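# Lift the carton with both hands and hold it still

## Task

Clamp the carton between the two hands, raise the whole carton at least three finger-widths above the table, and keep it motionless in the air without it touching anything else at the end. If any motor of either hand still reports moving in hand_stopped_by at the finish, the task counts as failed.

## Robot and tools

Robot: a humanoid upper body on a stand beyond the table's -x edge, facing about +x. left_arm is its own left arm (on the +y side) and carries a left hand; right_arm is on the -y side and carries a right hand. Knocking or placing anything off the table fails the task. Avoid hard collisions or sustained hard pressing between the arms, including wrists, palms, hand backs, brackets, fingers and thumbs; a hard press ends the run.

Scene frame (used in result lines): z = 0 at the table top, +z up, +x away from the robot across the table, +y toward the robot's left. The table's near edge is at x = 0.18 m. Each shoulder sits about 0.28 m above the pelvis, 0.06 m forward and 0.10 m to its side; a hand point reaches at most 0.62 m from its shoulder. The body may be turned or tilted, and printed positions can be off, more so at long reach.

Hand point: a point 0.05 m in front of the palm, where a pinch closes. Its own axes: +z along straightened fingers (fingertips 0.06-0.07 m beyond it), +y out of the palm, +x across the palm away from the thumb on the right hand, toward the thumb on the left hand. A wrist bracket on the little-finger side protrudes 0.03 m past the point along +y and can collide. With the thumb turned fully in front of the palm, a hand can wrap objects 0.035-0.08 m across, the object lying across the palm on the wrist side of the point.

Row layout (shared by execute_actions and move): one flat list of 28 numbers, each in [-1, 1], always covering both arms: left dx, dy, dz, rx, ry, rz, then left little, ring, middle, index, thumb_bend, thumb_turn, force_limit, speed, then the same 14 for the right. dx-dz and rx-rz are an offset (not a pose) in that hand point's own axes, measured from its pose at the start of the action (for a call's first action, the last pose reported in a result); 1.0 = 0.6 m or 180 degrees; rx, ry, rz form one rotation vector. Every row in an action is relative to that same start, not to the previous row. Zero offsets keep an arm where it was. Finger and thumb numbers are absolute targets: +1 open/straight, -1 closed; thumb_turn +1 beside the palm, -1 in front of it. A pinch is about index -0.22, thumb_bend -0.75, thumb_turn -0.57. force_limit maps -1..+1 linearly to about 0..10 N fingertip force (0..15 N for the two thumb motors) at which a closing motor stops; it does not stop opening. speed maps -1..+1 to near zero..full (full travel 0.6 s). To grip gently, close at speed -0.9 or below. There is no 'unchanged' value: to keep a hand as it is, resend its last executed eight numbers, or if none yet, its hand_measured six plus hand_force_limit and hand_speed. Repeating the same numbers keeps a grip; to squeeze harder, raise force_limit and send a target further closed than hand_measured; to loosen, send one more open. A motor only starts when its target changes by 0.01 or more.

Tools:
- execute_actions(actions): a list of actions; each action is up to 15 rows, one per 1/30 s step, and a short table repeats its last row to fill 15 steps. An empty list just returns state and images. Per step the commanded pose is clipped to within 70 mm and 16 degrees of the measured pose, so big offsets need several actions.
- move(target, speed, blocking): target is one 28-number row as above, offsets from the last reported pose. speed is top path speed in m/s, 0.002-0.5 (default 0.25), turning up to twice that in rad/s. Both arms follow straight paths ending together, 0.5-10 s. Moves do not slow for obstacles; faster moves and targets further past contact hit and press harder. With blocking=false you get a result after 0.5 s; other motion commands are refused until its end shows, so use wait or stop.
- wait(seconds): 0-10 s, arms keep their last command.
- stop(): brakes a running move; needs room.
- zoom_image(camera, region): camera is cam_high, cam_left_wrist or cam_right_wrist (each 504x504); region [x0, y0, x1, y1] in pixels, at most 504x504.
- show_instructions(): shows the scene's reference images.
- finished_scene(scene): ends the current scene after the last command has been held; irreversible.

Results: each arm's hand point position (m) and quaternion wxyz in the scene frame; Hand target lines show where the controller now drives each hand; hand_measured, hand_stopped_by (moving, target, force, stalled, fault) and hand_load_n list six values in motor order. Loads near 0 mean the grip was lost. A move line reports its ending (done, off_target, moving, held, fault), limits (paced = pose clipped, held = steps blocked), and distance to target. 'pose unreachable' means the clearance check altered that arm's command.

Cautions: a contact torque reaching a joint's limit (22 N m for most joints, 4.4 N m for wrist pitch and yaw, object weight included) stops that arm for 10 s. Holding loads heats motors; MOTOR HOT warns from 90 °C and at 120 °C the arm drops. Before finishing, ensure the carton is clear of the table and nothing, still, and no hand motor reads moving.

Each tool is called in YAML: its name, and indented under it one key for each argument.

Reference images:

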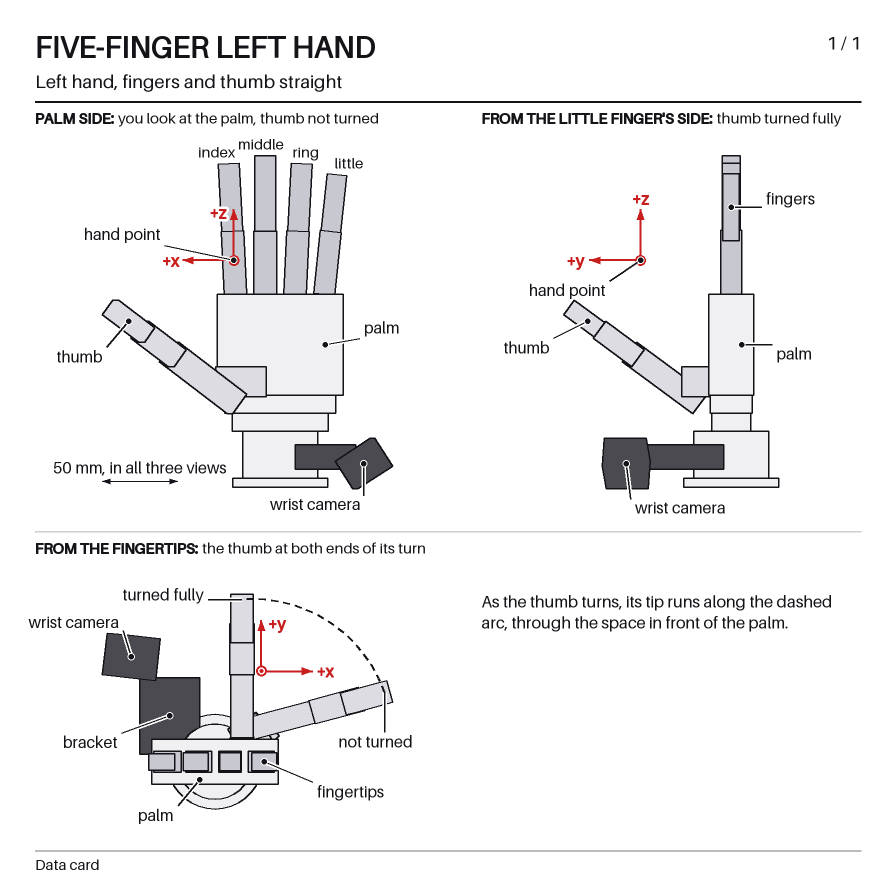

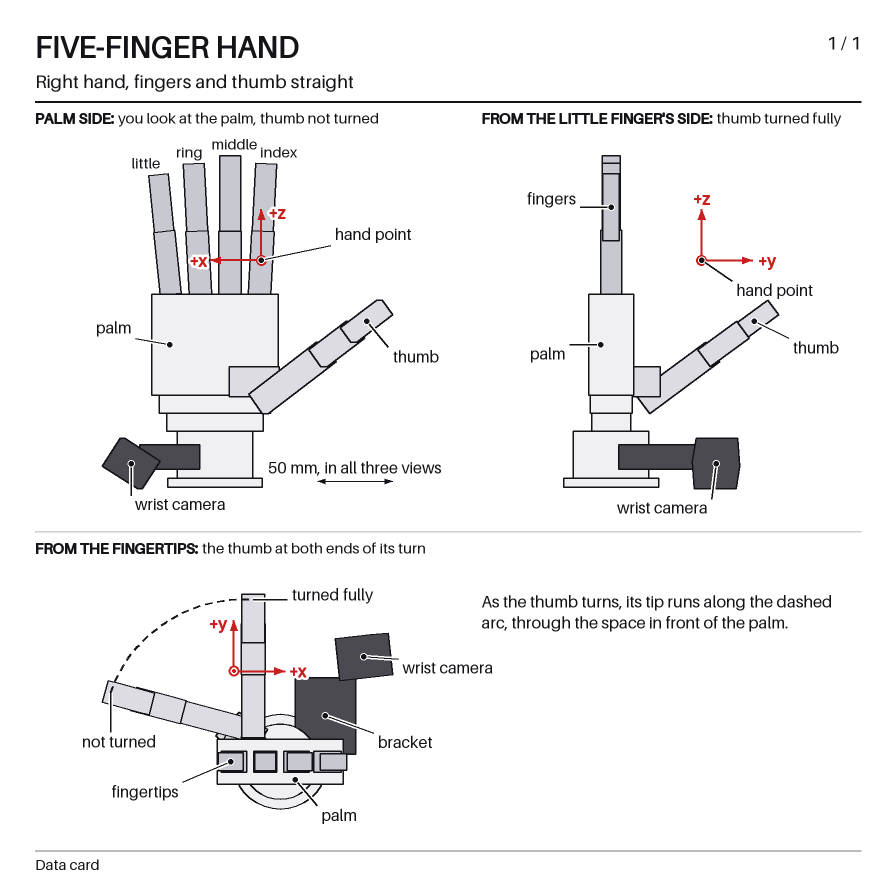

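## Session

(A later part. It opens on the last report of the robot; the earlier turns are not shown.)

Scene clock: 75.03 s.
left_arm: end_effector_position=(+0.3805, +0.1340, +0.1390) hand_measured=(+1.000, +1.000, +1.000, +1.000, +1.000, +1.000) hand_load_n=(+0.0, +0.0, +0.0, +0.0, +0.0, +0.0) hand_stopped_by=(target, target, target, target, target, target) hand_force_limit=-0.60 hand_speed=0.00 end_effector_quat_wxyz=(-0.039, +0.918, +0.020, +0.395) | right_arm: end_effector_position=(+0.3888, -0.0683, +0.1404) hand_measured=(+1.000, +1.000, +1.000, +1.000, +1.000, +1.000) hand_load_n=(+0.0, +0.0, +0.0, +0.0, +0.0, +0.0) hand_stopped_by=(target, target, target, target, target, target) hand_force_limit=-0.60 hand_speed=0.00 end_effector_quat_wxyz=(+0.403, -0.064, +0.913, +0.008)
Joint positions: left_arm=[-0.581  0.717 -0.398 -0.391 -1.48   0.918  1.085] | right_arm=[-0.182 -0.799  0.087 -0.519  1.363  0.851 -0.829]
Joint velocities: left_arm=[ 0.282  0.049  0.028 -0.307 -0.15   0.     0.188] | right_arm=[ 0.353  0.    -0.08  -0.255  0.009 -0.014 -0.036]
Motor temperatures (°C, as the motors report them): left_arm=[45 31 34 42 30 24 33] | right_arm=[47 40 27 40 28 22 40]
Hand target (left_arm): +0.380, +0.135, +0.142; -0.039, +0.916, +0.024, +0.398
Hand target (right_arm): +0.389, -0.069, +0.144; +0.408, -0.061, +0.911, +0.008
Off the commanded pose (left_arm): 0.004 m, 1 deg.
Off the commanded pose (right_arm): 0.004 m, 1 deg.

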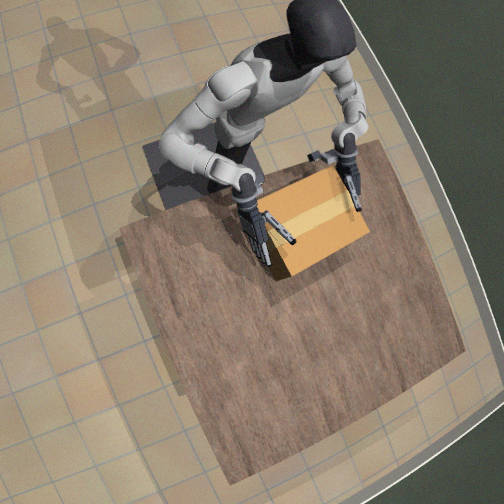

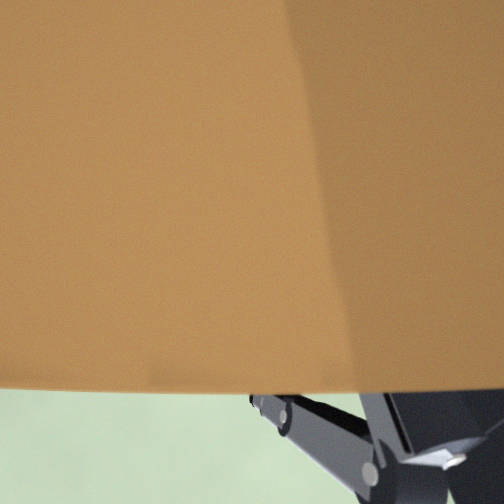

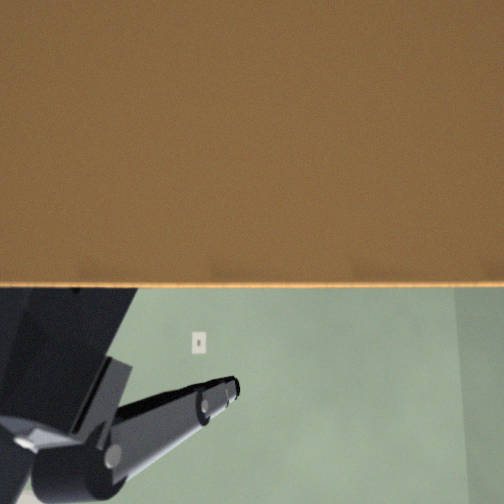

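execute_actions:
  actions:
    - [[0,0,0,0,0,0,1,1,1,1,1,1,-0.6,0,0.004,0,0.004,0,0,0,1,1,1,1,1,1,-0.6,0],[-0.001,0.003,0.001,0,0,0,1,1,1,1,1,1,-0.6,0,0.008,0.003,0.008,0,0,0,1,1,1,1,1,1,-0.6,0],[-0.002,0.007,0.002,0,0,0,1,1,1,1,1,1,-0.6,0,0.012,0.007,0.012,0,0,0,1,1,1,1,1,1,-0.6,0],[-0.002,0.011,0.002,0,0,0,1,1,1,1,1,1,-0.6,0,0.012,0.011,0.012,0,0,0,1,1,1,1,1,1,-0.6,0],[-0.0035,0.0205,-0.0014,-0.006,0,0.0014,1,1,1,1,1,1,-0.6,0,0.0126,0.019,0.0092,-0.0053,0,-0.001,1,1,1,1,1,1,-0.6,0],[-0.005,0.03,-0.0048,-0.012,-0.001,0.0028,1,1,1,1,1,1,-0.6,0,0.0132,0.027,0.0064,-0.0106,0,-0.002,1,1,1,1,1,1,-0.6,0],[-0.0065,0.0395,-0.0082,-0.018,-0.0015,0.0042,1,1,1,1,1,1,-0.6,0,0.0138,0.035,0.0036,-0.016,0,-0.003,1,1,1,1,1,1,-0.6,0],[-0.008,0.049,-0.0116,-0.024,-0.002,0.0056,1,1,1,1,1,1,-0.6,0,0.0144,0.043,0.0008,-0.021,0.001,-0.004,1,1,1,1,1,1,-0.6,0],[-0.0095,0.0585,-0.015,-0.03,-0.0025,0.007,1,1,1,1,1,1,-0.6,0,0.015,0.051,-0.002,-0.0265,0.001,-0.0045,1,1,1,1,1,1,-0.6,0],[-0.011,0.068,-0.0184,-0.036,-0.003,0.0084,1,1,1,1,1,1,-0.6,0,0.0156,0.059,-0.0048,-0.032,0.001,-0.005,1,1,1,1,1,1,-0.6,0],[-0.0125,0.0775,-0.0218,-0.042,-0.0035,0.0098,1,1,1,1,1,1,-0.6,0,0.0162,0.067,-0.0076,-0.037,0.001,-0.006,1,1,1,1,1,1,-0.6,0],[-0.014,0.087,-0.0252,-0.048,-0.004,0.0112,1,1,1,1,1,1,-0.6,0,0.0168,0.075,-0.0104,-0.0424,0.002,-0.007,1,1,1,1,1,1,-0.6,0],[-0.0155,0.0965,-0.0286,-0.054,-0.0045,0.0126,1,1,1,1,1,1,-0.6,0,0.0174,0.083,-0.0132,-0.048,0.002,-0.008,1,1,1,1,1,1,-0.6,0],[-0.017,0.106,-0.032,-0.06,-0.005,0.014,1,1,1,1,1,1,-0.6,0,0.018,0.091,-0.016,-0.053,0.002,-0.009,1,1,1,1,1,1,-0.6,0]]

wait:
  seconds: 0.3

Scene clock: 76.63 s.
left_arm: end_effector_position=(+0.3787, +0.1271, +0.1358) hand_measured=(+1.000, +1.000, +1.000, +1.000, +1.000, +1.000) hand_load_n=(+0.0, +0.0, +0.0, +0.0, +0.0, +0.0) hand_stopped_by=(target, target, target, target, target, target) hand_force_limit=-0.60 hand_speed=0.00 end_effector_quat_wxyz=(-0.043, +0.919, +0.013, +0.393) | right_arm: end_effector_position=(+0.3857, -0.0625, +0.1289) hand_measured=(+1.000, +1.000, +1.000, +1.000, +1.000, +1.000) hand_load_n=(+0.0, +0.0, +0.0, +0.0, +0.0, +0.0) hand_stopped_by=(target, target, target, target, target, target) hand_force_limit=-0.60 hand_speed=0.00 end_effector_quat_wxyz=(+0.400, -0.074, +0.913, +0.005)
Joint positions: left_arm=[-0.587  0.691 -0.419 -0.393 -1.47   0.928  1.111] | right_arm=[-0.182 -0.774  0.138 -0.503  1.295  0.836 -0.807]
Joint velocities: left_arm=[-0.006  0.02  -0.009 -0.021  0.005  0.08   0.012] | right_arm=[-0.005 -0.061  0.028 -0.011 -0.012  0.04   0.047]
Motor temperatures (°C, as the motors report them): left_arm=[44 31 34 42 30 24 31] | right_arm=[46 41 27 40 28 22 39]
Hand target (left_arm): +0.361, +0.072, +0.142; +0.039, +0.921, -0.036, +0.385
Hand target (right_arm): +0.366, -0.019, +0.138; +0.393, -0.110, +0.910, +0.078
Off the commanded pose (left_arm): 0.060 m, 11 deg.
Off the commanded pose (right_arm): 0.050 m, 9 deg.

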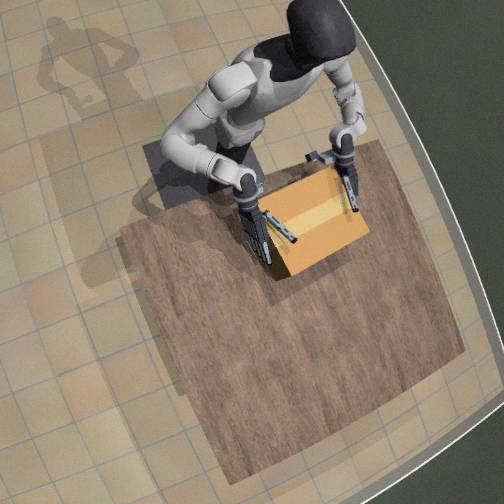

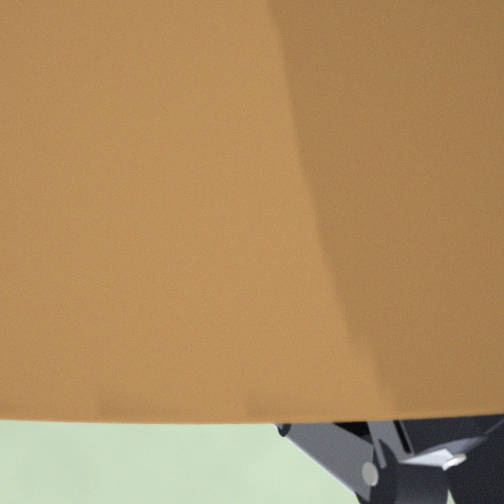

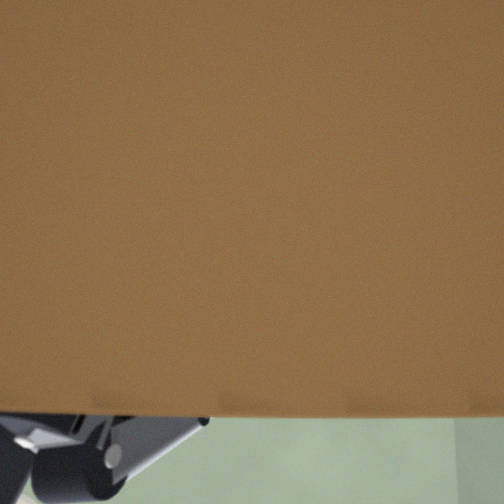

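Scene clock: 76.93 s.
left_arm: end_effector_position=(+0.3783, +0.1271, +0.1356) hand_measured=(+1.000, +1.000, +1.000, +1.000, +1.000, +1.000) hand_load_n=(+0.0, +0.0, +0.0, +0.0, +0.0, +0.0) hand_stopped_by=(target, target, target, target, target, target) hand_force_limit=-0.60 hand_speed=0.00 end_effector_quat_wxyz=(-0.044, +0.919, +0.011, +0.392) | right_arm: end_effector_position=(+0.3855, -0.0626, +0.1287) hand_measured=(+1.000, +1.000, +1.000, +1.000, +1.000, +1.000) hand_load_n=(+0.0, +0.0, +0.0, +0.0, +0.0, +0.0) hand_stopped_by=(target, target, target, target, target, target) hand_force_limit=-0.60 hand_speed=0.00 end_effector_quat_wxyz=(+0.400, -0.076, +0.913, +0.004)
Joint positions: left_arm=[-0.588  0.692 -0.419 -0.394 -1.47   0.932  1.112] | right_arm=[-0.182 -0.777  0.139 -0.504  1.294  0.838 -0.806]
Joint velocities: left_arm=[ 0.006  0.003  0.005  0.    -0.002  0.     0.   ] | right_arm=[ 0.     0.    -0.003 -0.003 -0.012  0.     0.   ]
Motor temperatures (°C, as the motors report them): left_arm=[44 31 34 42 30 24 31] | right_arm=[46 41 27 40 28 22 39]
Hand target (left_arm): +0.361, +0.072, +0.142; +0.039, +0.921, -0.036, +0.385
Hand target (right_arm): +0.366, -0.019, +0.138; +0.393, -0.110, +0.910, +0.078
Off the commanded pose (left_arm): 0.060 m, 11 deg.
Off the commanded pose (right_arm): 0.050 m, 9 deg.
wait: 0.30 s; at rest by 0.17 s

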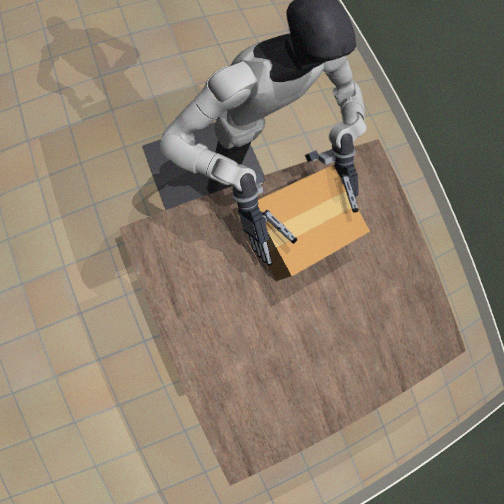

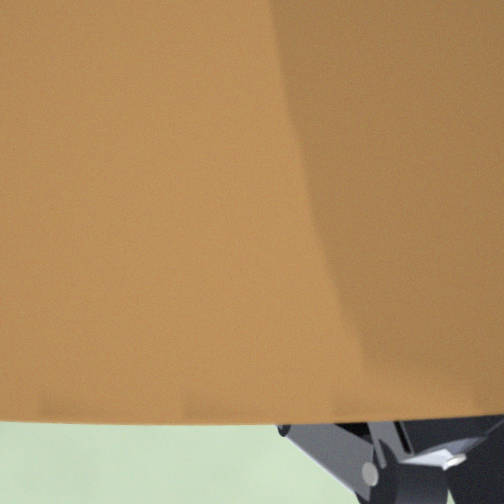

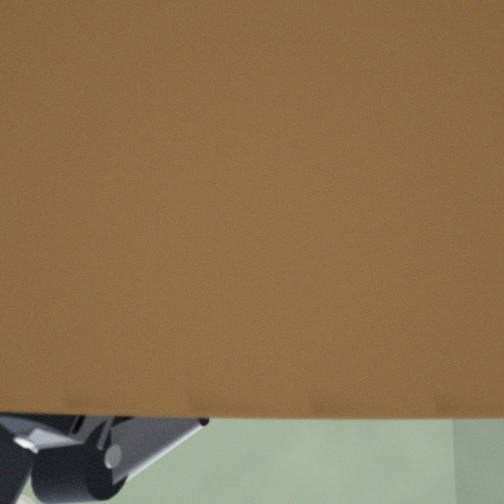

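execute_actions:
  actions:
    - [[-0.0085,0.094,-0.032,-0.0605,-0.004,0.005,1,1,1,1,1,1,-0.6,0,-0.0025,0.078,-0.024,-0.052,0,0.0015,1,1,1,1,1,1,-0.6,0],[-0.008,0.094,-0.032,-0.0605,-0.004,0.0025,1,1,1,1,1,1,-0.6,0,-0.003,0.078,-0.024,-0.052,0,0.0045,1,1,1,1,1,1,-0.6,0],[-0.007,0.094,-0.032,-0.0605,-0.004,0,1,1,1,1,1,1,-0.6,0,-0.004,0.078,-0.024,-0.052,0,0.0075,1,1,1,1,1,1,-0.6,0],[-0.0065,0.094,-0.032,-0.0605,-0.004,-0.0025,1,1,1,1,1,1,-0.6,0,-0.0045,0.078,-0.024,-0.052,0,0.0105,1,1,1,1,1,1,-0.6,0],[-0.006,0.094,-0.032,-0.0605,-0.004,-0.005,1,1,1,1,1,1,-0.6,0,-0.005,0.078,-0.024,-0.052,0,0.013,1,1,1,1,1,1,-0.6,0],[-0.0037,0.094,-0.0328,-0.0607,-0.0028,-0.0053,1,1,1,1,1,1,-0.6,0,-0.0073,0.0782,-0.0247,-0.0522,-0.0012,0.0132,1,1,1,1,1,1,-0.6,0],[-0.0013,0.0942,-0.0336,-0.0608,-0.0016,-0.0057,1,1,1,1,1,1,-0.6,0,-0.0097,0.0784,-0.0253,-0.0524,-0.0024,0.0134,1,1,1,1,1,1,-0.6,0],[0.001,0.0943,-0.0343,-0.061,-0.0003,-0.006,1,1,1,1,1,1,-0.6,0,-0.012,0.0787,-0.026,-0.0527,-0.0037,0.0137,1,1,1,1,1,1,-0.6,0],[0.0033,0.0944,-0.0351,-0.0612,0.0009,-0.0063,1,1,1,1,1,1,-0.6,0,-0.0143,0.0789,-0.0267,-0.0529,-0.0049,0.0139,1,1,1,1,1,1,-0.6,0],[0.0057,0.0946,-0.0359,-0.0613,0.0021,-0.0067,1,1,1,1,1,1,-0.6,0,-0.0167,0.0791,-0.0273,-0.0531,-0.0061,0.0141,1,1,1,1,1,1,-0.6,0],[0.008,0.0947,-0.0367,-0.0615,0.0033,-0.007,1,1,1,1,1,1,-0.6,0,-0.019,0.0793,-0.028,-0.0533,-0.0073,0.0143,1,1,1,1,1,1,-0.6,0],[0.0103,0.0948,-0.0374,-0.0617,0.0046,-0.0073,1,1,1,1,1,1,-0.6,0,-0.0213,0.0796,-0.0287,-0.0536,-0.0086,0.0146,1,1,1,1,1,1,-0.6,0],[0.0127,0.0949,-0.0382,-0.0618,0.0058,-0.0077,1,1,1,1,1,1,-0.6,0,-0.0237,0.0798,-0.0293,-0.0538,-0.0098,0.0148,1,1,1,1,1,1,-0.6,0],[0.015,0.095,-0.039,-0.062,0.007,-0.008,1,1,1,1,1,1,-0.6,0,-0.026,0.08,-0.03,-0.054,-0.011,0.015,1,1,1,1,1,1,-0.6,0]]

wait:
  seconds: 0.4

Scene clock: 78.33 s.
left_arm: end_effector_position=(+0.3786, +0.1269, +0.1363) hand_measured=(+1.000, +1.000, +1.000, +1.000, +1.000, +1.000) hand_load_n=(+0.0, +0.0, +0.0, +0.0, +0.0, +0.0) hand_stopped_by=(target, target, target, target, target, target) hand_force_limit=-0.60 hand_speed=0.00 end_effector_quat_wxyz=(-0.040, +0.918, +0.024, +0.393) | right_arm: end_effector_position=(+0.3863, -0.0621, +0.1299) hand_measured=(+1.000, +1.000, +1.000, +1.000, +1.000, +1.000) hand_load_n=(+0.0, +0.0, +0.0, +0.0, +0.0, +0.0) hand_stopped_by=(target, target, target, target, target, target) hand_force_limit=-0.60 hand_speed=0.00 end_effector_quat_wxyz=(+0.400, -0.062, +0.914, +0.012)
Joint positions: left_arm=[-0.574  0.675 -0.407 -0.398 -1.472  0.922  1.127] | right_arm=[-0.175 -0.756  0.125 -0.504  1.301  0.832 -0.812]
Joint velocities: left_arm=[ 0.014  0.002  0.011 -0.005 -0.011  0.     0.   ] | right_arm=[ 0.011  0.012 -0.017  0.011  0.     0.015  0.   ]
Motor temperatures (°C, as the motors report them): left_arm=[44 31 34 42 30 24 32] | right_arm=[46 41 27 40 28 22 39]
Hand target (left_arm): +0.367, +0.071, +0.155; +0.049, +0.915, -0.017, +0.401
Hand target (right_arm): +0.374, -0.017, +0.151; +0.408, -0.090, +0.904, +0.092
Off the commanded pose (left_arm): 0.062 m, 11 deg.
Off the commanded pose (right_arm): 0.053 m, 10 deg.

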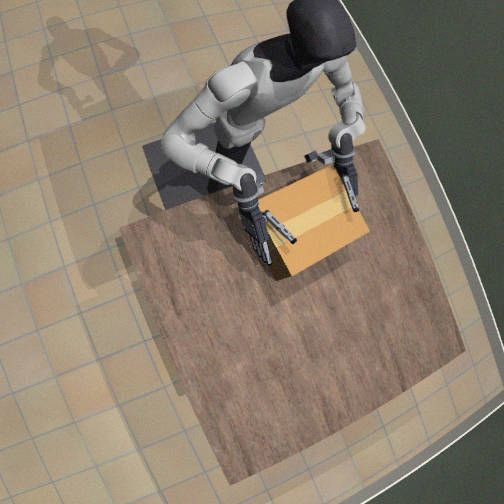

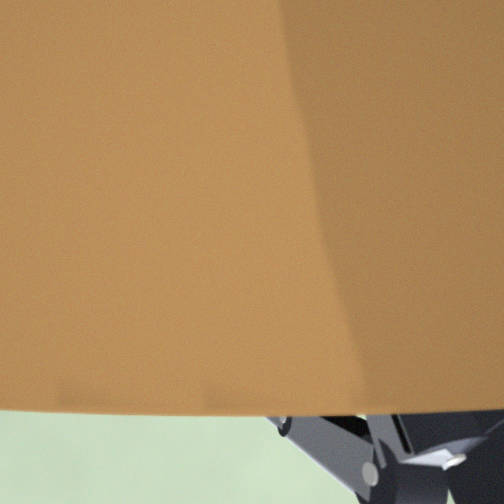

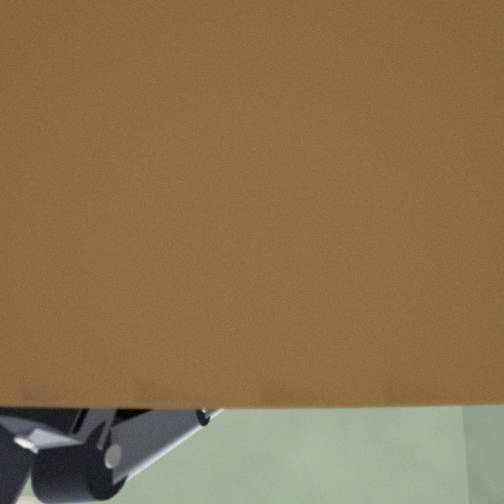

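Scene clock: 78.73 s.
left_arm: end_effector_position=(+0.3851, +0.1269, +0.1498) hand_measured=(+1.000, +1.000, +1.000, +1.000, +1.000, +1.000) hand_load_n=(+0.0, +0.0, +0.0, +0.0, +0.0, +0.0) hand_stopped_by=(target, target, target, target, target, target) hand_force_limit=-0.60 hand_speed=0.00 end_effector_quat_wxyz=(-0.031, +0.911, +0.035, +0.410) | right_arm: end_effector_position=(+0.3941, -0.0609, +0.1434) hand_measured=(+1.000, +1.000, +1.000, +1.000, +1.000, +1.000) hand_load_n=(+0.0, +0.0, +0.0, +0.0, +0.0, +0.0) hand_stopped_by=(target, target, target, target, target, target) hand_force_limit=-0.60 hand_speed=0.00 end_effector_quat_wxyz=(+0.419, -0.051, +0.906, +0.021)
Joint positions: left_arm=[-0.584  0.671 -0.388 -0.41  -1.473  0.902  1.126] | right_arm=[-0.186 -0.752  0.106 -0.511  1.305  0.81  -0.81 ]
Joint velocities: left_arm=[-0.002 -0.005  0.011 -0.003  0.008  0.     0.   ] | right_arm=[-0.006 -0.009 -0.006  0.008  0.     0.     0.   ]
Motor temperatures (°C, as the motors report them): left_arm=[44 31 34 42 30 24 32] | right_arm=[46 41 27 40 28 22 39]
Hand target (left_arm): +0.367, +0.071, +0.155; +0.049, +0.915, -0.017, +0.401
Hand target (right_arm): +0.374, -0.017, +0.151; +0.408, -0.090, +0.904, +0.092
Off the commanded pose (left_arm): 0.061 m, 11 deg.
Off the commanded pose (right_arm): 0.050 m, 9 deg.
wait: 0.40 s; at rest by 0.37 s

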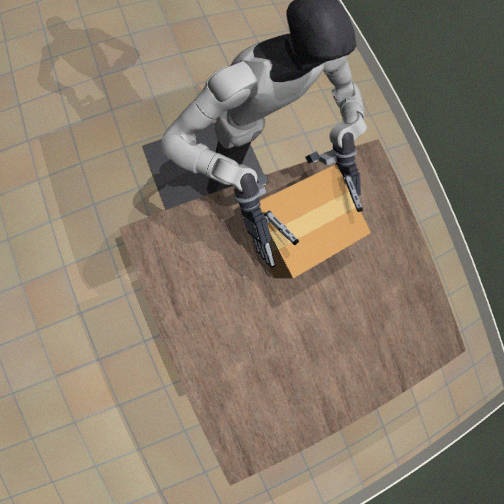

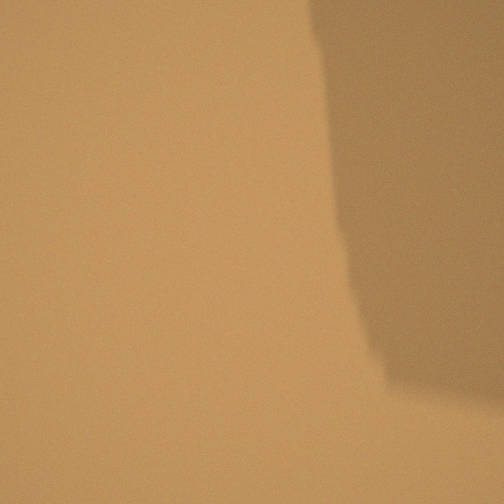

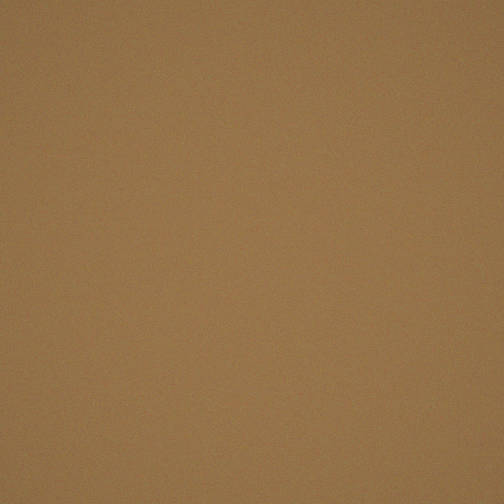

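execute_actions:
  actions:
    - [[-0.0175,0.0955,-0.030,-0.06,-0.007,0.008,1,1,1,1,1,1,-0.6,0,0.0065,0.079,-0.0215,-0.052,0.007,-0.006,1,1,1,1,1,1,-0.6,0],[-0.02,0.0955,-0.029,-0.06,-0.008,0.008,1,1,1,1,1,1,-0.6,0,0.009,0.079,-0.0205,-0.052,0.008,-0.006,1,1,1,1,1,1,-0.6,0],[-0.023,0.0955,-0.028,-0.06,-0.009,0.008,1,1,1,1,1,1,-0.6,0,0.012,0.079,-0.0195,-0.052,0.009,-0.006,1,1,1,1,1,1,-0.6,0],[-0.026,0.0955,-0.027,-0.06,-0.010,0.008,1,1,1,1,1,1,-0.6,0,0.015,0.079,-0.0185,-0.052,0.010,-0.006,1,1,1,1,1,1,-0.6,0],[-0.029,0.0955,-0.026,-0.06,-0.011,0.008,1,1,1,1,1,1,-0.6,0,0.018,0.079,-0.0175,-0.052,0.011,-0.006,1,1,1,1,1,1,-0.6,0],[-0.032,0.0955,-0.025,-0.06,-0.012,0.008,1,1,1,1,1,1,-0.6,0,0.021,0.079,-0.0165,-0.052,0.012,-0.006,1,1,1,1,1,1,-0.6,0],[-0.035,0.0955,-0.024,-0.06,-0.013,0.008,1,1,1,1,1,1,-0.6,0,0.024,0.079,-0.0155,-0.052,0.013,-0.006,1,1,1,1,1,1,-0.6,0],[-0.038,0.0955,-0.023,-0.06,-0.0145,0.008,1,1,1,1,1,1,-0.6,0,0.027,0.079,-0.0145,-0.052,0.0145,-0.006,1,1,1,1,1,1,-0.6,0],[-0.041,0.0955,-0.022,-0.06,-0.016,0.008,1,1,1,1,1,1,-0.6,0,0.030,0.079,-0.0135,-0.052,0.016,-0.006,1,1,1,1,1,1,-0.6,0],[-0.044,0.0955,-0.021,-0.06,-0.018,0.008,1,1,1,1,1,1,-0.6,0,0.033,0.079,-0.0125,-0.052,0.018,-0.006,1,1,1,1,1,1,-0.6,0]]

Scene clock: 80.67 s.
left_arm: end_effector_position=(+0.3798, +0.1265, +0.1395) hand_measured=(+1.000, +1.000, +1.000, +1.000, +1.000, +1.000) hand_load_n=(+0.0, +0.0, +0.0, +0.0, +0.0, +0.0) hand_stopped_by=(target, target, target, target, target, target) hand_force_limit=-0.60 hand_speed=0.00 end_effector_quat_wxyz=(-0.032, +0.914, +0.036, +0.403) | right_arm: end_effector_position=(+0.3906, -0.0614, +0.1329) hand_measured=(+1.000, +1.000, +1.000, +1.000, +1.000, +1.000) hand_load_n=(+0.0, +0.0, +0.0, +0.0, +0.0, +0.0) hand_stopped_by=(target, target, target, target, target, target) hand_force_limit=-0.60 hand_speed=0.00 end_effector_quat_wxyz=(+0.407, -0.059, +0.912, +0.018)
Joint positions: left_arm=[-0.553  0.669 -0.404 -0.413 -1.446  0.887  1.113] | right_arm=[-0.183 -0.761  0.129 -0.489  1.293  0.809 -0.789]
Joint velocities: left_arm=[-0.008 -0.018 -0.008  0.002  0.012  0.012  0.   ] | right_arm=[ 0.003  0.006  0.026 -0.008  0.002  0.     0.   ]
Motor temperatures (°C, as the motors report them): left_arm=[44 31 34 42 30 24 33] | right_arm=[46 40 27 40 28 22 40]
Hand target (left_arm): +0.359, +0.071, +0.139; +0.050, +0.922, -0.013, +0.384
Hand target (right_arm): +0.369, -0.019, +0.135; +0.388, -0.095, +0.913, +0.090
Off the commanded pose (left_arm): 0.061 m, 11 deg.
Off the commanded pose (right_arm): 0.050 m, 9 deg.

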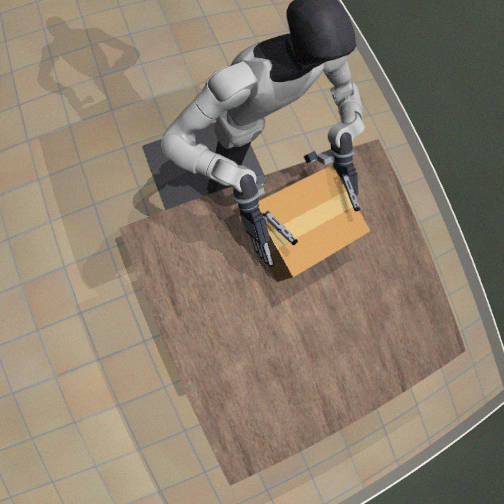

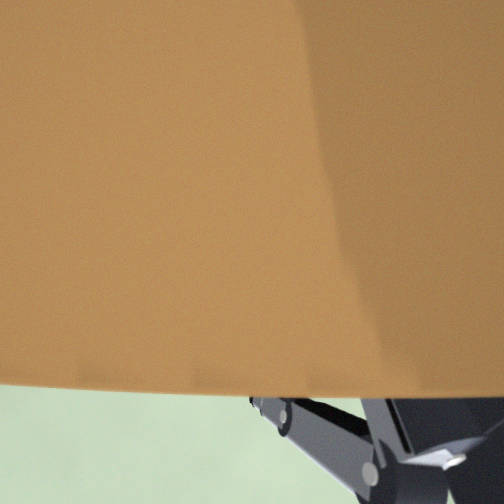

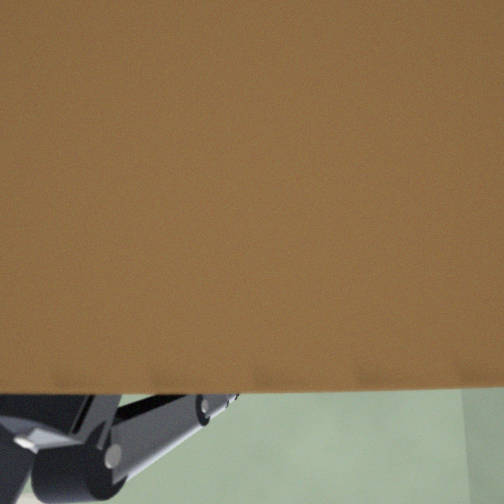

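execute_actions:
  actions:
    - [[-0.02,0.08,-0.022,-0.05,-0.01,0.007,1,1,1,1,1,1,-0.6,0,0.012,0.066,-0.016,-0.044,0.01,-0.005,1,1,1,1,1,1,-0.6,0],[-0.016,0.062,-0.018,-0.039,-0.008,0.006,1,1,1,1,1,1,-0.6,0,0.009,0.052,-0.013,-0.034,0.008,-0.004,1,1,1,1,1,1,-0.6,0],[-0.012,0.045,-0.013,-0.028,-0.006,0.005,1,1,1,1,1,1,-0.6,0,0.007,0.037,-0.009,-0.024,0.006,-0.003,1,1,1,1,1,1,-0.6,0],[-0.008,0.028,-0.008,-0.017,-0.005,0.004,1,1,1,1,1,1,-0.6,0,0.005,0.023,-0.006,-0.015,0.005,-0.003,1,1,1,1,1,1,-0.6,0],[-0.004,0.011,-0.004,-0.007,-0.005,0.004,1,1,1,1,1,1,-0.6,0,0.002,0.009,-0.002,-0.006,0.005,-0.003,1,1,1,1,1,1,-0.6,0],[0,-0.004,0,0,-0.005,0.005,1,1,1,1,1,1,-0.6,0,0,-0.004,0,0,0.005,-0.003,1,1,1,1,1,1,-0.6,0],[0.002,-0.01,0.004,0.002,-0.006,0.007,1,1,1,1,1,1,-0.6,0,-0.001,-0.01,0.003,0.002,0.005,-0.003,1,1,1,1,1,1,-0.6,0],[0.005,-0.01,0.009,0.002,-0.0065,0.009,1,1,1,1,1,1,-0.6,0,-0.003,-0.01,0.007,0.003,0.005,-0.003,1,1,1,1,1,1,-0.6,0],[0.008,-0.01,0.014,0.002,-0.0065,0.009,1,1,1,1,1,1,-0.6,0,-0.005,-0.01,0.012,0.003,0.005,-0.003,1,1,1,1,1,1,-0.6,0],[0.011,-0.01,0.019,0.002,-0.0065,0.009,1,1,1,1,1,1,-0.6,0,-0.007,-0.01,0.016,0.003,0.005,-0.003,1,1,1,1,1,1,-0.6,0]]
    - [[0,0.005,0,0,0,0,1,1,1,1,1,1,-0.6,0,0,0.005,0,0,0,0,1,1,1,1,1,1,-0.6,0],[0,0.01,0,0,0,0,1,1,1,1,1,1,-0.6,0,0,0.01,0,0,0,0,1,1,1,1,1,1,-0.6,0],[-0.001,0.02,-0.0035,-0.0064,-0.0006,0.0005,1,1,1,1,1,1,-0.6,0,0,0.0183,-0.0025,-0.0055,0,0,1,1,1,1,1,1,-0.6,0],[-0.002,0.03,-0.007,-0.0128,-0.0012,0.001,1,1,1,1,1,1,-0.6,0,0,0.0266,-0.005,-0.011,0,0,1,1,1,1,1,1,-0.6,0],[-0.003,0.04,-0.0105,-0.0192,-0.0018,0.0014,1,1,1,1,1,1,-0.6,0,0,0.035,-0.0075,-0.0165,0,0,1,1,1,1,1,1,-0.6,0],[-0.004,0.05,-0.014,-0.0256,-0.0024,0.0018,1,1,1,1,1,1,-0.6,0,0,0.043,-0.01,-0.022,0,0.001,1,1,1,1,1,1,-0.6,0],[-0.0055,0.06,-0.0175,-0.032,-0.003,0.0022,1,1,1,1,1,1,-0.6,0,0,0.0515,-0.0125,-0.0275,0,0.001,1,1,1,1,1,1,-0.6,0],[-0.0066,0.07,-0.021,-0.0384,-0.0036,0.0027,1,1,1,1,1,1,-0.6,0,0,0.06,-0.015,-0.033,0.001,0.001,1,1,1,1,1,1,-0.6,0],[-0.0077,0.08,-0.0245,-0.0448,-0.0042,0.0031,1,1,1,1,1,1,-0.6,0,0,0.068,-0.0175,-0.0385,0.001,0.001,1,1,1,1,1,1,-0.6,0],[-0.0088,0.09,-0.028,-0.0512,-0.0048,0.0036,1,1,1,1,1,1,-0.6,0,0,0.0765,-0.02,-0.044,0.001,0.0015,1,1,1,1,1,1,-0.6,0],[-0.01,0.1,-0.0315,-0.0576,-0.0054,0.004,1,1,1,1,1,1,-0.6,0,0,0.085,-0.0225,-0.0495,0.001,0.0015,1,1,1,1,1,1,-0.6,0],[-0.011,0.109,-0.035,-0.064,-0.006,0.0045,1,1,1,1,1,1,-0.6,0,0,0.093,-0.025,-0.055,0.001,0.0016,1,1,1,1,1,1,-0.6,0]]

Scene clock: 82.67 s.
left_arm: end_effector_position=(+0.3921, +0.1288, +0.1385) hand_measured=(+1.000, +1.000, +1.000, +1.000, +1.000, +1.000) hand_load_n=(+0.0, +0.0, +0.0, +0.0, +0.0, +0.0) hand_stopped_by=(target, target, target, target, target, target) hand_force_limit=-0.60 hand_speed=0.00 end_effector_quat_wxyz=(-0.040, +0.918, +0.029, +0.393) | right_arm: end_effector_position=(+0.4002, -0.0604, +0.1311) hand_measured=(+1.000, +1.000, +1.000, +1.000, +1.000, +1.000) hand_load_n=(+0.0, +0.0, +0.0, +0.0, +0.0, +0.0) hand_stopped_by=(target, target, target, target, target, target) hand_force_limit=-0.60 hand_speed=0.00 end_effector_quat_wxyz=(+0.401, -0.062, +0.914, +0.014)
Joint positions: left_arm=[-0.632  0.656 -0.409 -0.324 -1.462  0.929  1.102] | right_arm=[-0.248 -0.757  0.143 -0.431  1.306  0.836 -0.794]
Joint velocities: left_arm=[-0.002  0.008  0.021 -0.002  0.     0.024  0.   ] | right_arm=[ 0.006  0.     0.    -0.003  0.011  0.     0.002]
Motor temperatures (°C, as the motors report them): left_arm=[44 31 34 42 30 24 32] | right_arm=[45 40 27 40 28 22 39]
Hand target (left_arm): +0.375, +0.071, +0.147; +0.049, +0.921, -0.017, +0.386
Hand target (right_arm): +0.382, -0.015, +0.142; +0.393, -0.094, +0.910, +0.092
Off the commanded pose (left_arm): 0.063 m, 12 deg.
Off the commanded pose (right_arm): 0.052 m, 10 deg.

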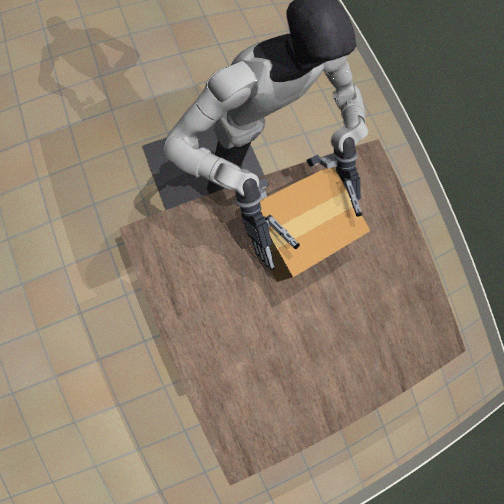

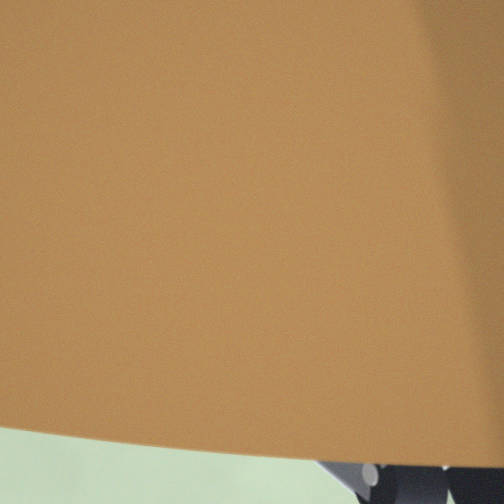

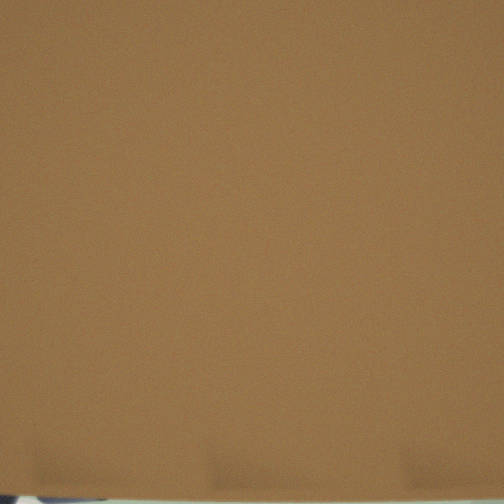

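execute_actions:
  actions:
    - [[-0.0077,0.098,-0.0355,-0.064,-0.0043,0.0058,1,1,1,1,1,1,-0.6,0,-0.0033,0.081,-0.0254,-0.054,0.0013,0.0011,1,1,1,1,1,1,-0.6,0],[-0.0063,0.098,-0.0359,-0.064,-0.0036,0.0057,1,1,1,1,1,1,-0.6,0,-0.0047,0.081,-0.0258,-0.054,0.0006,0.0013,1,1,1,1,1,1,-0.6,0],[-0.005,0.098,-0.0364,-0.064,-0.0029,0.0055,1,1,1,1,1,1,-0.6,0,-0.006,0.081,-0.0262,-0.054,-0.0001,0.0014,1,1,1,1,1,1,-0.6,0],[-0.0037,0.098,-0.0368,-0.0643,-0.0022,0.0053,1,1,1,1,1,1,-0.6,0,-0.0073,0.0813,-0.0266,-0.0543,-0.0008,0.0015,1,1,1,1,1,1,-0.6,0],[-0.0023,0.098,-0.0373,-0.0643,-0.0015,0.0052,1,1,1,1,1,1,-0.6,0,-0.0087,0.0813,-0.027,-0.0543,-0.0015,0.0016,1,1,1,1,1,1,-0.6,0],[-0.001,0.0985,-0.0377,-0.0645,-0.0008,0.005,1,1,1,1,1,1,-0.6,0,-0.01,0.0815,-0.0274,-0.0545,-0.0022,0.0018,1,1,1,1,1,1,-0.6,0],[0.0003,0.0985,-0.0382,-0.0645,0,0.0048,1,1,1,1,1,1,-0.6,0,-0.0113,0.0815,-0.0278,-0.0545,-0.003,0.0019,1,1,1,1,1,1,-0.6,0],[0.0017,0.0985,-0.0387,-0.0647,0.0007,0.0047,1,1,1,1,1,1,-0.6,0,-0.0127,0.0817,-0.0282,-0.0547,-0.0037,0.002,1,1,1,1,1,1,-0.6,0],[0.003,0.099,-0.0391,-0.0647,0.0014,0.0045,1,1,1,1,1,1,-0.6,0,-0.014,0.0817,-0.0286,-0.0547,-0.0044,0.0021,1,1,1,1,1,1,-0.6,0],[0.0043,0.099,-0.0396,-0.065,0.0021,0.0043,1,1,1,1,1,1,-0.6,0,-0.0153,0.082,-0.029,-0.055,-0.0051,0.0023,1,1,1,1,1,1,-0.6,0],[0.0057,0.099,-0.04,-0.065,0.0028,0.0042,1,1,1,1,1,1,-0.6,0,-0.0167,0.082,-0.0294,-0.055,-0.0058,0.0024,1,1,1,1,1,1,-0.6,0],[0.007,0.099,-0.0405,-0.065,0.0035,0.004,1,1,1,1,1,1,-0.6,0,-0.018,0.082,-0.0298,-0.055,-0.0065,0.0025,1,1,1,1,1,1,-0.6,0]]

wait:
  seconds: 0.4

Scene clock: 84.83 s.
left_arm: end_effector_position=(+0.3909, +0.1286, +0.1384) hand_measured=(+1.000, +1.000, +1.000, +1.000, +1.000, +1.000) hand_load_n=(+0.0, +0.0, +0.0, +0.0, +0.0, +0.0) hand_stopped_by=(target, target, target, target, target, target) hand_force_limit=-0.60 hand_speed=0.00 end_effector_quat_wxyz=(-0.040, +0.919, +0.025, +0.391) | right_arm: end_effector_position=(+0.3993, -0.0603, +0.1311) hand_measured=(+1.000, +1.000, +1.000, +1.000, +1.000, +1.000) hand_load_n=(+0.0, +0.0, +0.0, +0.0, +0.0, +0.0) hand_stopped_by=(target, target, target, target, target, target) hand_force_limit=-0.60 hand_speed=0.00 end_effector_quat_wxyz=(+0.397, -0.065, +0.915, +0.016)
Joint positions: left_arm=[-0.631  0.655 -0.399 -0.326 -1.467  0.946  1.103] | right_arm=[-0.25  -0.758  0.133 -0.43   1.314  0.854 -0.788]
Joint velocities: left_arm=[ 0.009 -0.018  0.02  -0.003 -0.008  0.017  0.   ] | right_arm=[-0.002  0.011 -0.026 -0.002 -0.005  0.019  0.   ]
Motor temperatures (°C, as the motors report them): left_arm=[43 31 34 42 30 23 33] | right_arm=[45 40 27 40 28 21 40]
Hand target (left_arm): +0.379, +0.071, +0.156; +0.051, +0.916, -0.018, +0.397
Hand target (right_arm): +0.386, -0.015, +0.151; +0.403, -0.094, +0.905, +0.094
Off the commanded pose (left_arm): 0.064 m, 12 deg.
Off the commanded pose (right_arm): 0.053 m, 10 deg.

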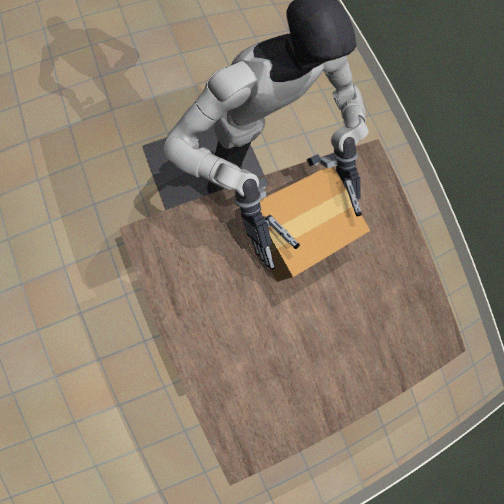

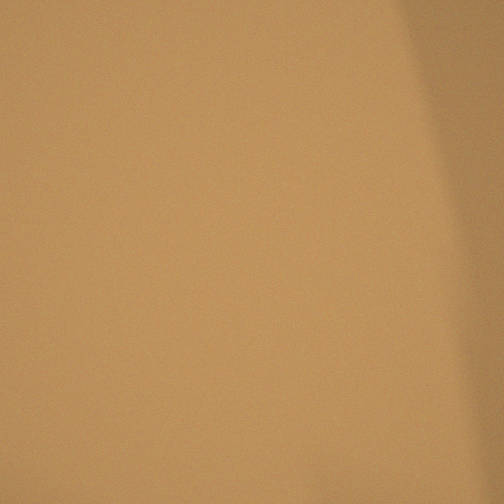

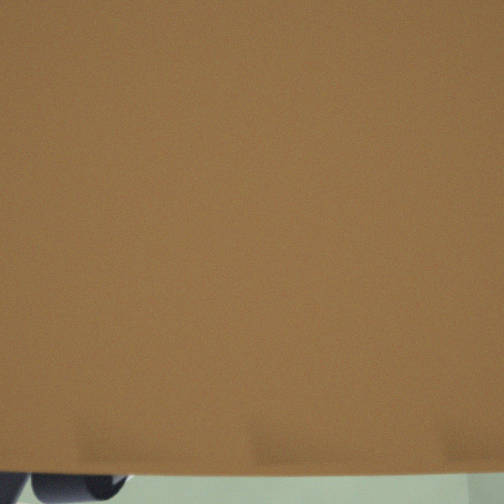

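Scene clock: 85.23 s.
left_arm: end_effector_position=(+0.4009, +0.1238, +0.1632) hand_measured=(+1.000, +1.000, +1.000, +1.000, +1.000, +1.000) hand_load_n=(+0.0, +0.0, +0.0, +0.0, +0.0, +0.0) hand_stopped_by=(target, target, target, target, target, target) hand_force_limit=-0.60 hand_speed=0.00 end_effector_quat_wxyz=(-0.020, +0.906, +0.037, +0.421) | right_arm: end_effector_position=(+0.4007, -0.0640, +0.1309) hand_measured=(+1.000, +1.000, +1.000, +1.000, +1.000, +1.000) hand_load_n=(+0.0, +0.0, +0.0, +0.0, +0.0, +0.0) hand_stopped_by=(target, target, target, target, target, target) hand_force_limit=-0.60 hand_speed=0.00 end_effector_quat_wxyz=(+0.397, -0.061, +0.916, +0.011)
Joint positions: left_arm=[-0.654  0.646 -0.371 -0.35  -1.473  0.92   1.095] | right_arm=[-0.248 -0.76   0.125 -0.427  1.314  0.855 -0.791]
Joint velocities: left_arm=[0.005 0.012 0.003 0.    0.012 0.    0.   ] | right_arm=[0.    0.017 0.    0.006 0.009 0.    0.   ]
Motor temperatures (°C, as the motors report them): left_arm=[44 31 34 42 30 23 33] | right_arm=[45 40 27 40 28 21 40]
Hand target (left_arm): +0.379, +0.071, +0.156; +0.051, +0.916, -0.018, +0.397
Hand target (right_arm): +0.386, -0.015, +0.151; +0.403, -0.094, +0.905, +0.094
Off the commanded pose (left_arm): 0.060 m, 11 deg.
Off the commanded pose (right_arm): 0.057 m, 10 deg.
wait: 0.40 s; no rest

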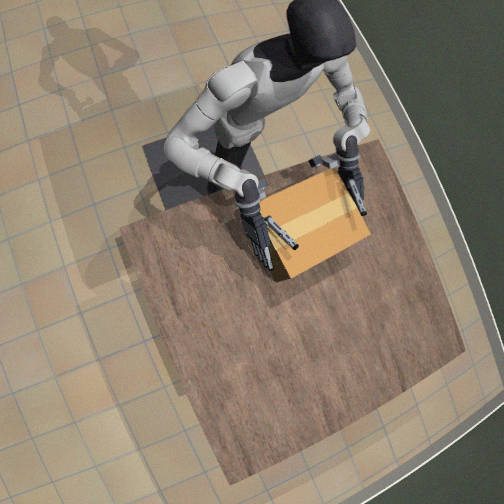

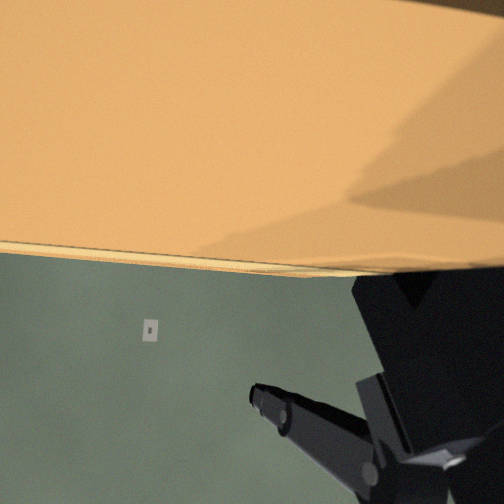

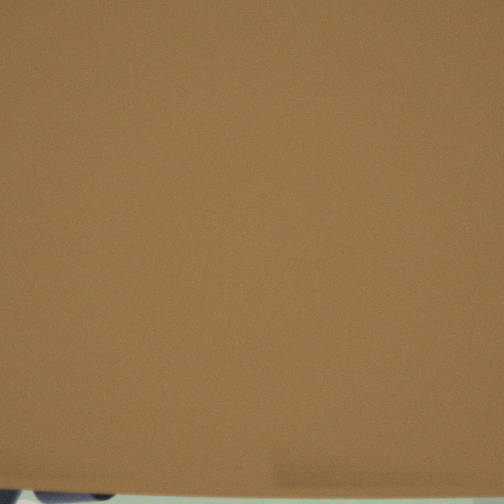

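zoom_image:
  camera: "cam_high"
  region: [230, 130, 400, 300]

Region (230, 130, 400, 300) of cam_high's 504x504 image, scaled by 2.965, with more detail than that image has.

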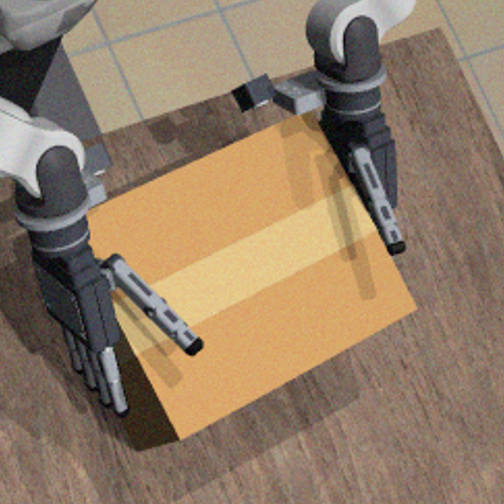

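execute_actions:
  actions:
    - [[-0.028,0.075,-0.02,-0.048,-0.015,0.008,1,1,1,1,1,1,-0.6,0,-0.014,0.07,-0.025,-0.045,-0.005,0,1,1,1,1,1,1,-0.6,0],[-0.022,0.057,-0.015,-0.036,-0.012,0.006,1,1,1,1,1,1,-0.6,0,-0.01,0.053,-0.019,-0.034,-0.004,0,1,1,1,1,1,1,-0.6,0],[-0.015,0.038,-0.01,-0.024,-0.008,0.004,1,1,1,1,1,1,-0.6,0,-0.007,0.035,-0.012,-0.023,-0.003,0,1,1,1,1,1,1,-0.6,0],[-0.009,0.019,-0.005,-0.012,-0.005,0.002,1,1,1,1,1,1,-0.6,0,-0.003,0.017,-0.006,-0.011,-0.001,0,1,1,1,1,1,1,-0.6,0],[-0.005,0,0,0,-0.003,0.002,1,1,1,1,1,1,-0.6,0,0,0,0,0,0,0,1,1,1,1,1,1,-0.6,0],[-0.007,-0.0125,0.006,0.002,-0.005,0.003,1,1,1,1,1,1,-0.6,0,-0.002,-0.014,0.002,0,0.001,0,1,1,1,1,1,1,-0.6,0],[-0.011,-0.0125,0.014,0.003,-0.009,0.005,1,1,1,1,1,1,-0.6,0,-0.006,-0.014,0.006,0,0.003,0,1,1,1,1,1,1,-0.6,0],[-0.015,-0.0125,0.022,0.004,-0.013,0.006,1,1,1,1,1,1,-0.6,0,-0.01,-0.014,0.011,0,0.006,0,1,1,1,1,1,1,-0.6,0],[-0.018,-0.0125,0.03,0.005,-0.017,0.008,1,1,1,1,1,1,-0.6,0,-0.014,-0.014,0.015,0,0.008,0,1,1,1,1,1,1,-0.6,0],[-0.019,-0.0125,0.038,0.006,-0.021,0.009,1,1,1,1,1,1,-0.6,0,-0.018,-0.014,0.019,0,0.01,0.001,1,1,1,1,1,1,-0.6,0],[-0.017,-0.0125,0.045,0.007,-0.024,0.0105,1,1,1,1,1,1,-0.6,0,-0.021,-0.014,0.023,0,0.012,0.001,1,1,1,1,1,1,-0.6,0],[-0.0154,-0.0125,0.0515,0.008,-0.026,0.0115,1,1,1,1,1,1,-0.6,0,-0.024,-0.014,0.026,0,0.014,0.001,1,1,1,1,1,1,-0.6,0]]

wait:
  seconds: 0.15

Scene clock: 88.10 s.
left_arm: end_effector_position=(+0.4136, +0.1349, +0.1354) hand_measured=(+1.000, +1.000, +1.000, +1.000, +1.000, +1.000) hand_load_n=(+0.0, +0.0, +0.0, +0.0, +0.0, +0.0) hand_stopped_by=(target, target, target, target, target, target) hand_force_limit=-0.60 hand_speed=0.00 end_effector_quat_wxyz=(-0.037, +0.924, +0.032, +0.380) | right_arm: end_effector_position=(+0.4247, -0.0705, +0.1364) hand_measured=(+1.000, +1.000, +1.000, +1.000, +1.000, +1.000) hand_load_n=(+0.0, +0.0, +0.0, +0.0, +0.0, +0.0) hand_stopped_by=(target, target, target, target, target, target) hand_force_limit=-0.60 hand_speed=0.00 end_effector_quat_wxyz=(+0.387, -0.058, +0.920, +0.009)
Joint positions: left_arm=[-0.732  0.636 -0.413 -0.161 -1.438  0.954  1.018] | right_arm=[-0.377 -0.781  0.113 -0.29   1.356  0.917 -0.76 ]
Joint velocities: left_arm=[-0.416 -0.16  -0.072  0.36   0.179  0.    -0.247] | right_arm=[-0.293  0.02   0.017  0.179  0.037  0.072  0.017]
Motor temperatures (°C, as the motors report them): left_arm=[44 31 34 43 30 24 34] | right_arm=[45 40 27 40 28 21 40]
Hand target (left_arm): +0.418, +0.133, +0.137; -0.036, +0.922, +0.029, +0.383
Hand target (right_arm): +0.422, -0.069, +0.132; +0.378, -0.060, +0.924, +0.013
Off the commanded pose (left_arm): 0.005 m, 1 deg.
Off the commanded pose (right_arm): 0.006 m, 1 deg.

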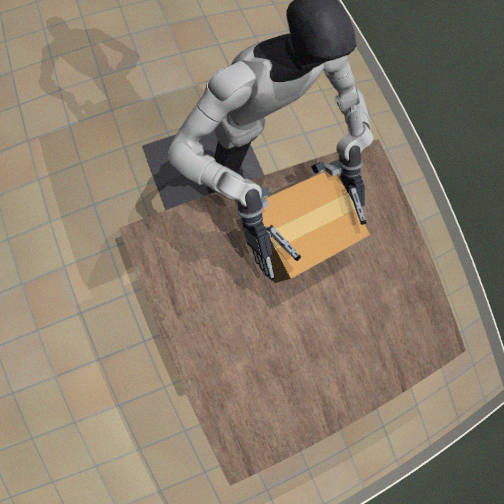

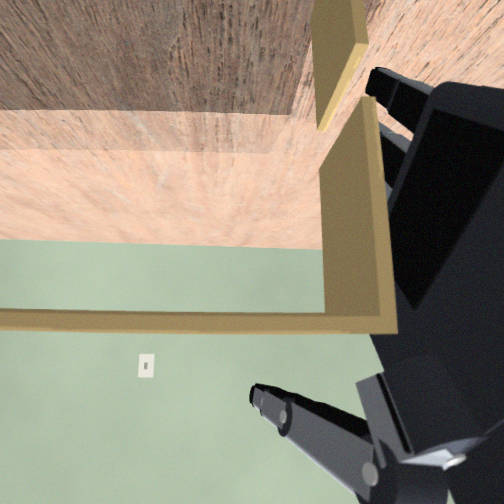

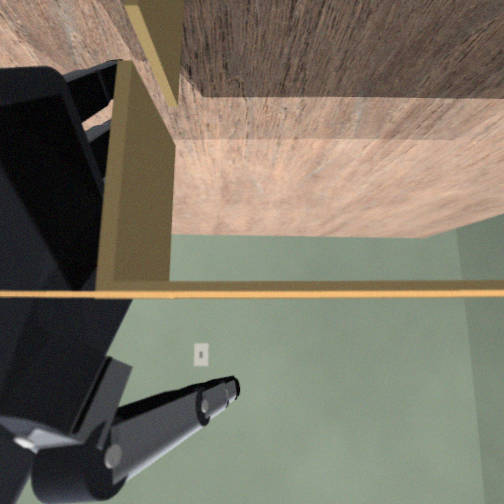

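Scene clock: 88.27 s.
left_arm: end_effector_position=(+0.4183, +0.1333, +0.1396) hand_measured=(+1.000, +1.000, +1.000, +1.000, +1.000, +1.000) hand_load_n=(+0.0, +0.0, +0.0, +0.0, +0.0, +0.0) hand_stopped_by=(target, target, target, target, target, target) hand_force_limit=-0.60 hand_speed=0.00 end_effector_quat_wxyz=(-0.035, +0.922, +0.030, +0.385) | right_arm: end_effector_position=(+0.4241, -0.0699, +0.1337) hand_measured=(+1.000, +1.000, +1.000, +1.000, +1.000, +1.000) hand_load_n=(+0.0, +0.0, +0.0, +0.0, +0.0, +0.0) hand_stopped_by=(target, target, target, target, target, target) hand_force_limit=-0.60 hand_speed=0.00 end_effector_quat_wxyz=(+0.382, -0.059, +0.922, +0.009)
Joint positions: left_arm=[-0.754  0.631 -0.416 -0.145 -1.43   0.954  1.005] | right_arm=[-0.383 -0.779  0.118 -0.28   1.359  0.924 -0.76 ]
Joint velocities: left_arm=[ 0.005 -0.011 -0.014  0.021 -0.006  0.    -0.002] | right_arm=[ 0.011  0.012 -0.002  0.006  0.     0.013  0.002]
Motor temperatures (°C, as the motors report them): left_arm=[44 31 34 43 30 24 34] | right_arm=[45 40 27 40 28 21 40]
Hand target (left_arm): +0.418, +0.133, +0.137; -0.036, +0.922, +0.029, +0.383
Hand target (right_arm): +0.422, -0.069, +0.132; +0.378, -0.060, +0.924, +0.013
Off the commanded pose (left_arm): 0.003 m, 1 deg.
Off the commanded pose (right_arm): 0.003 m, 1 deg.
wait: 0.17 s; no rest

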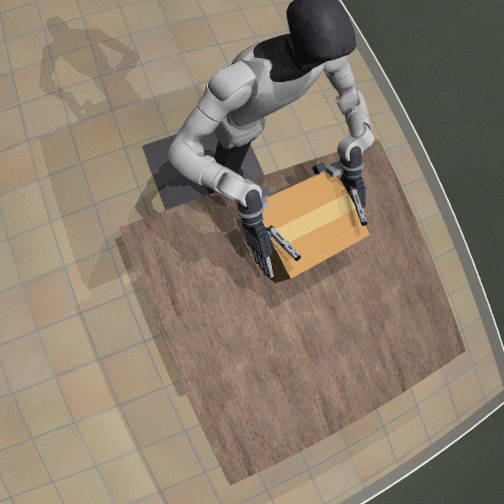

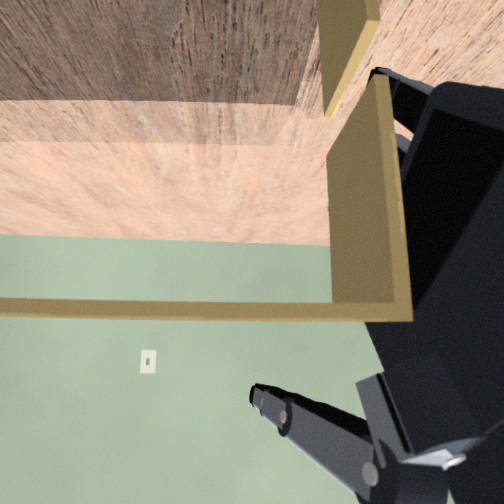

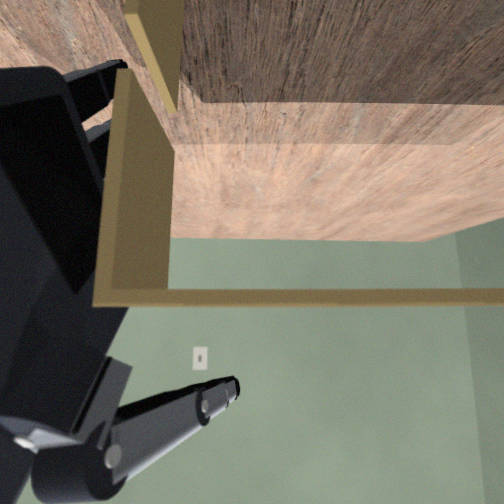

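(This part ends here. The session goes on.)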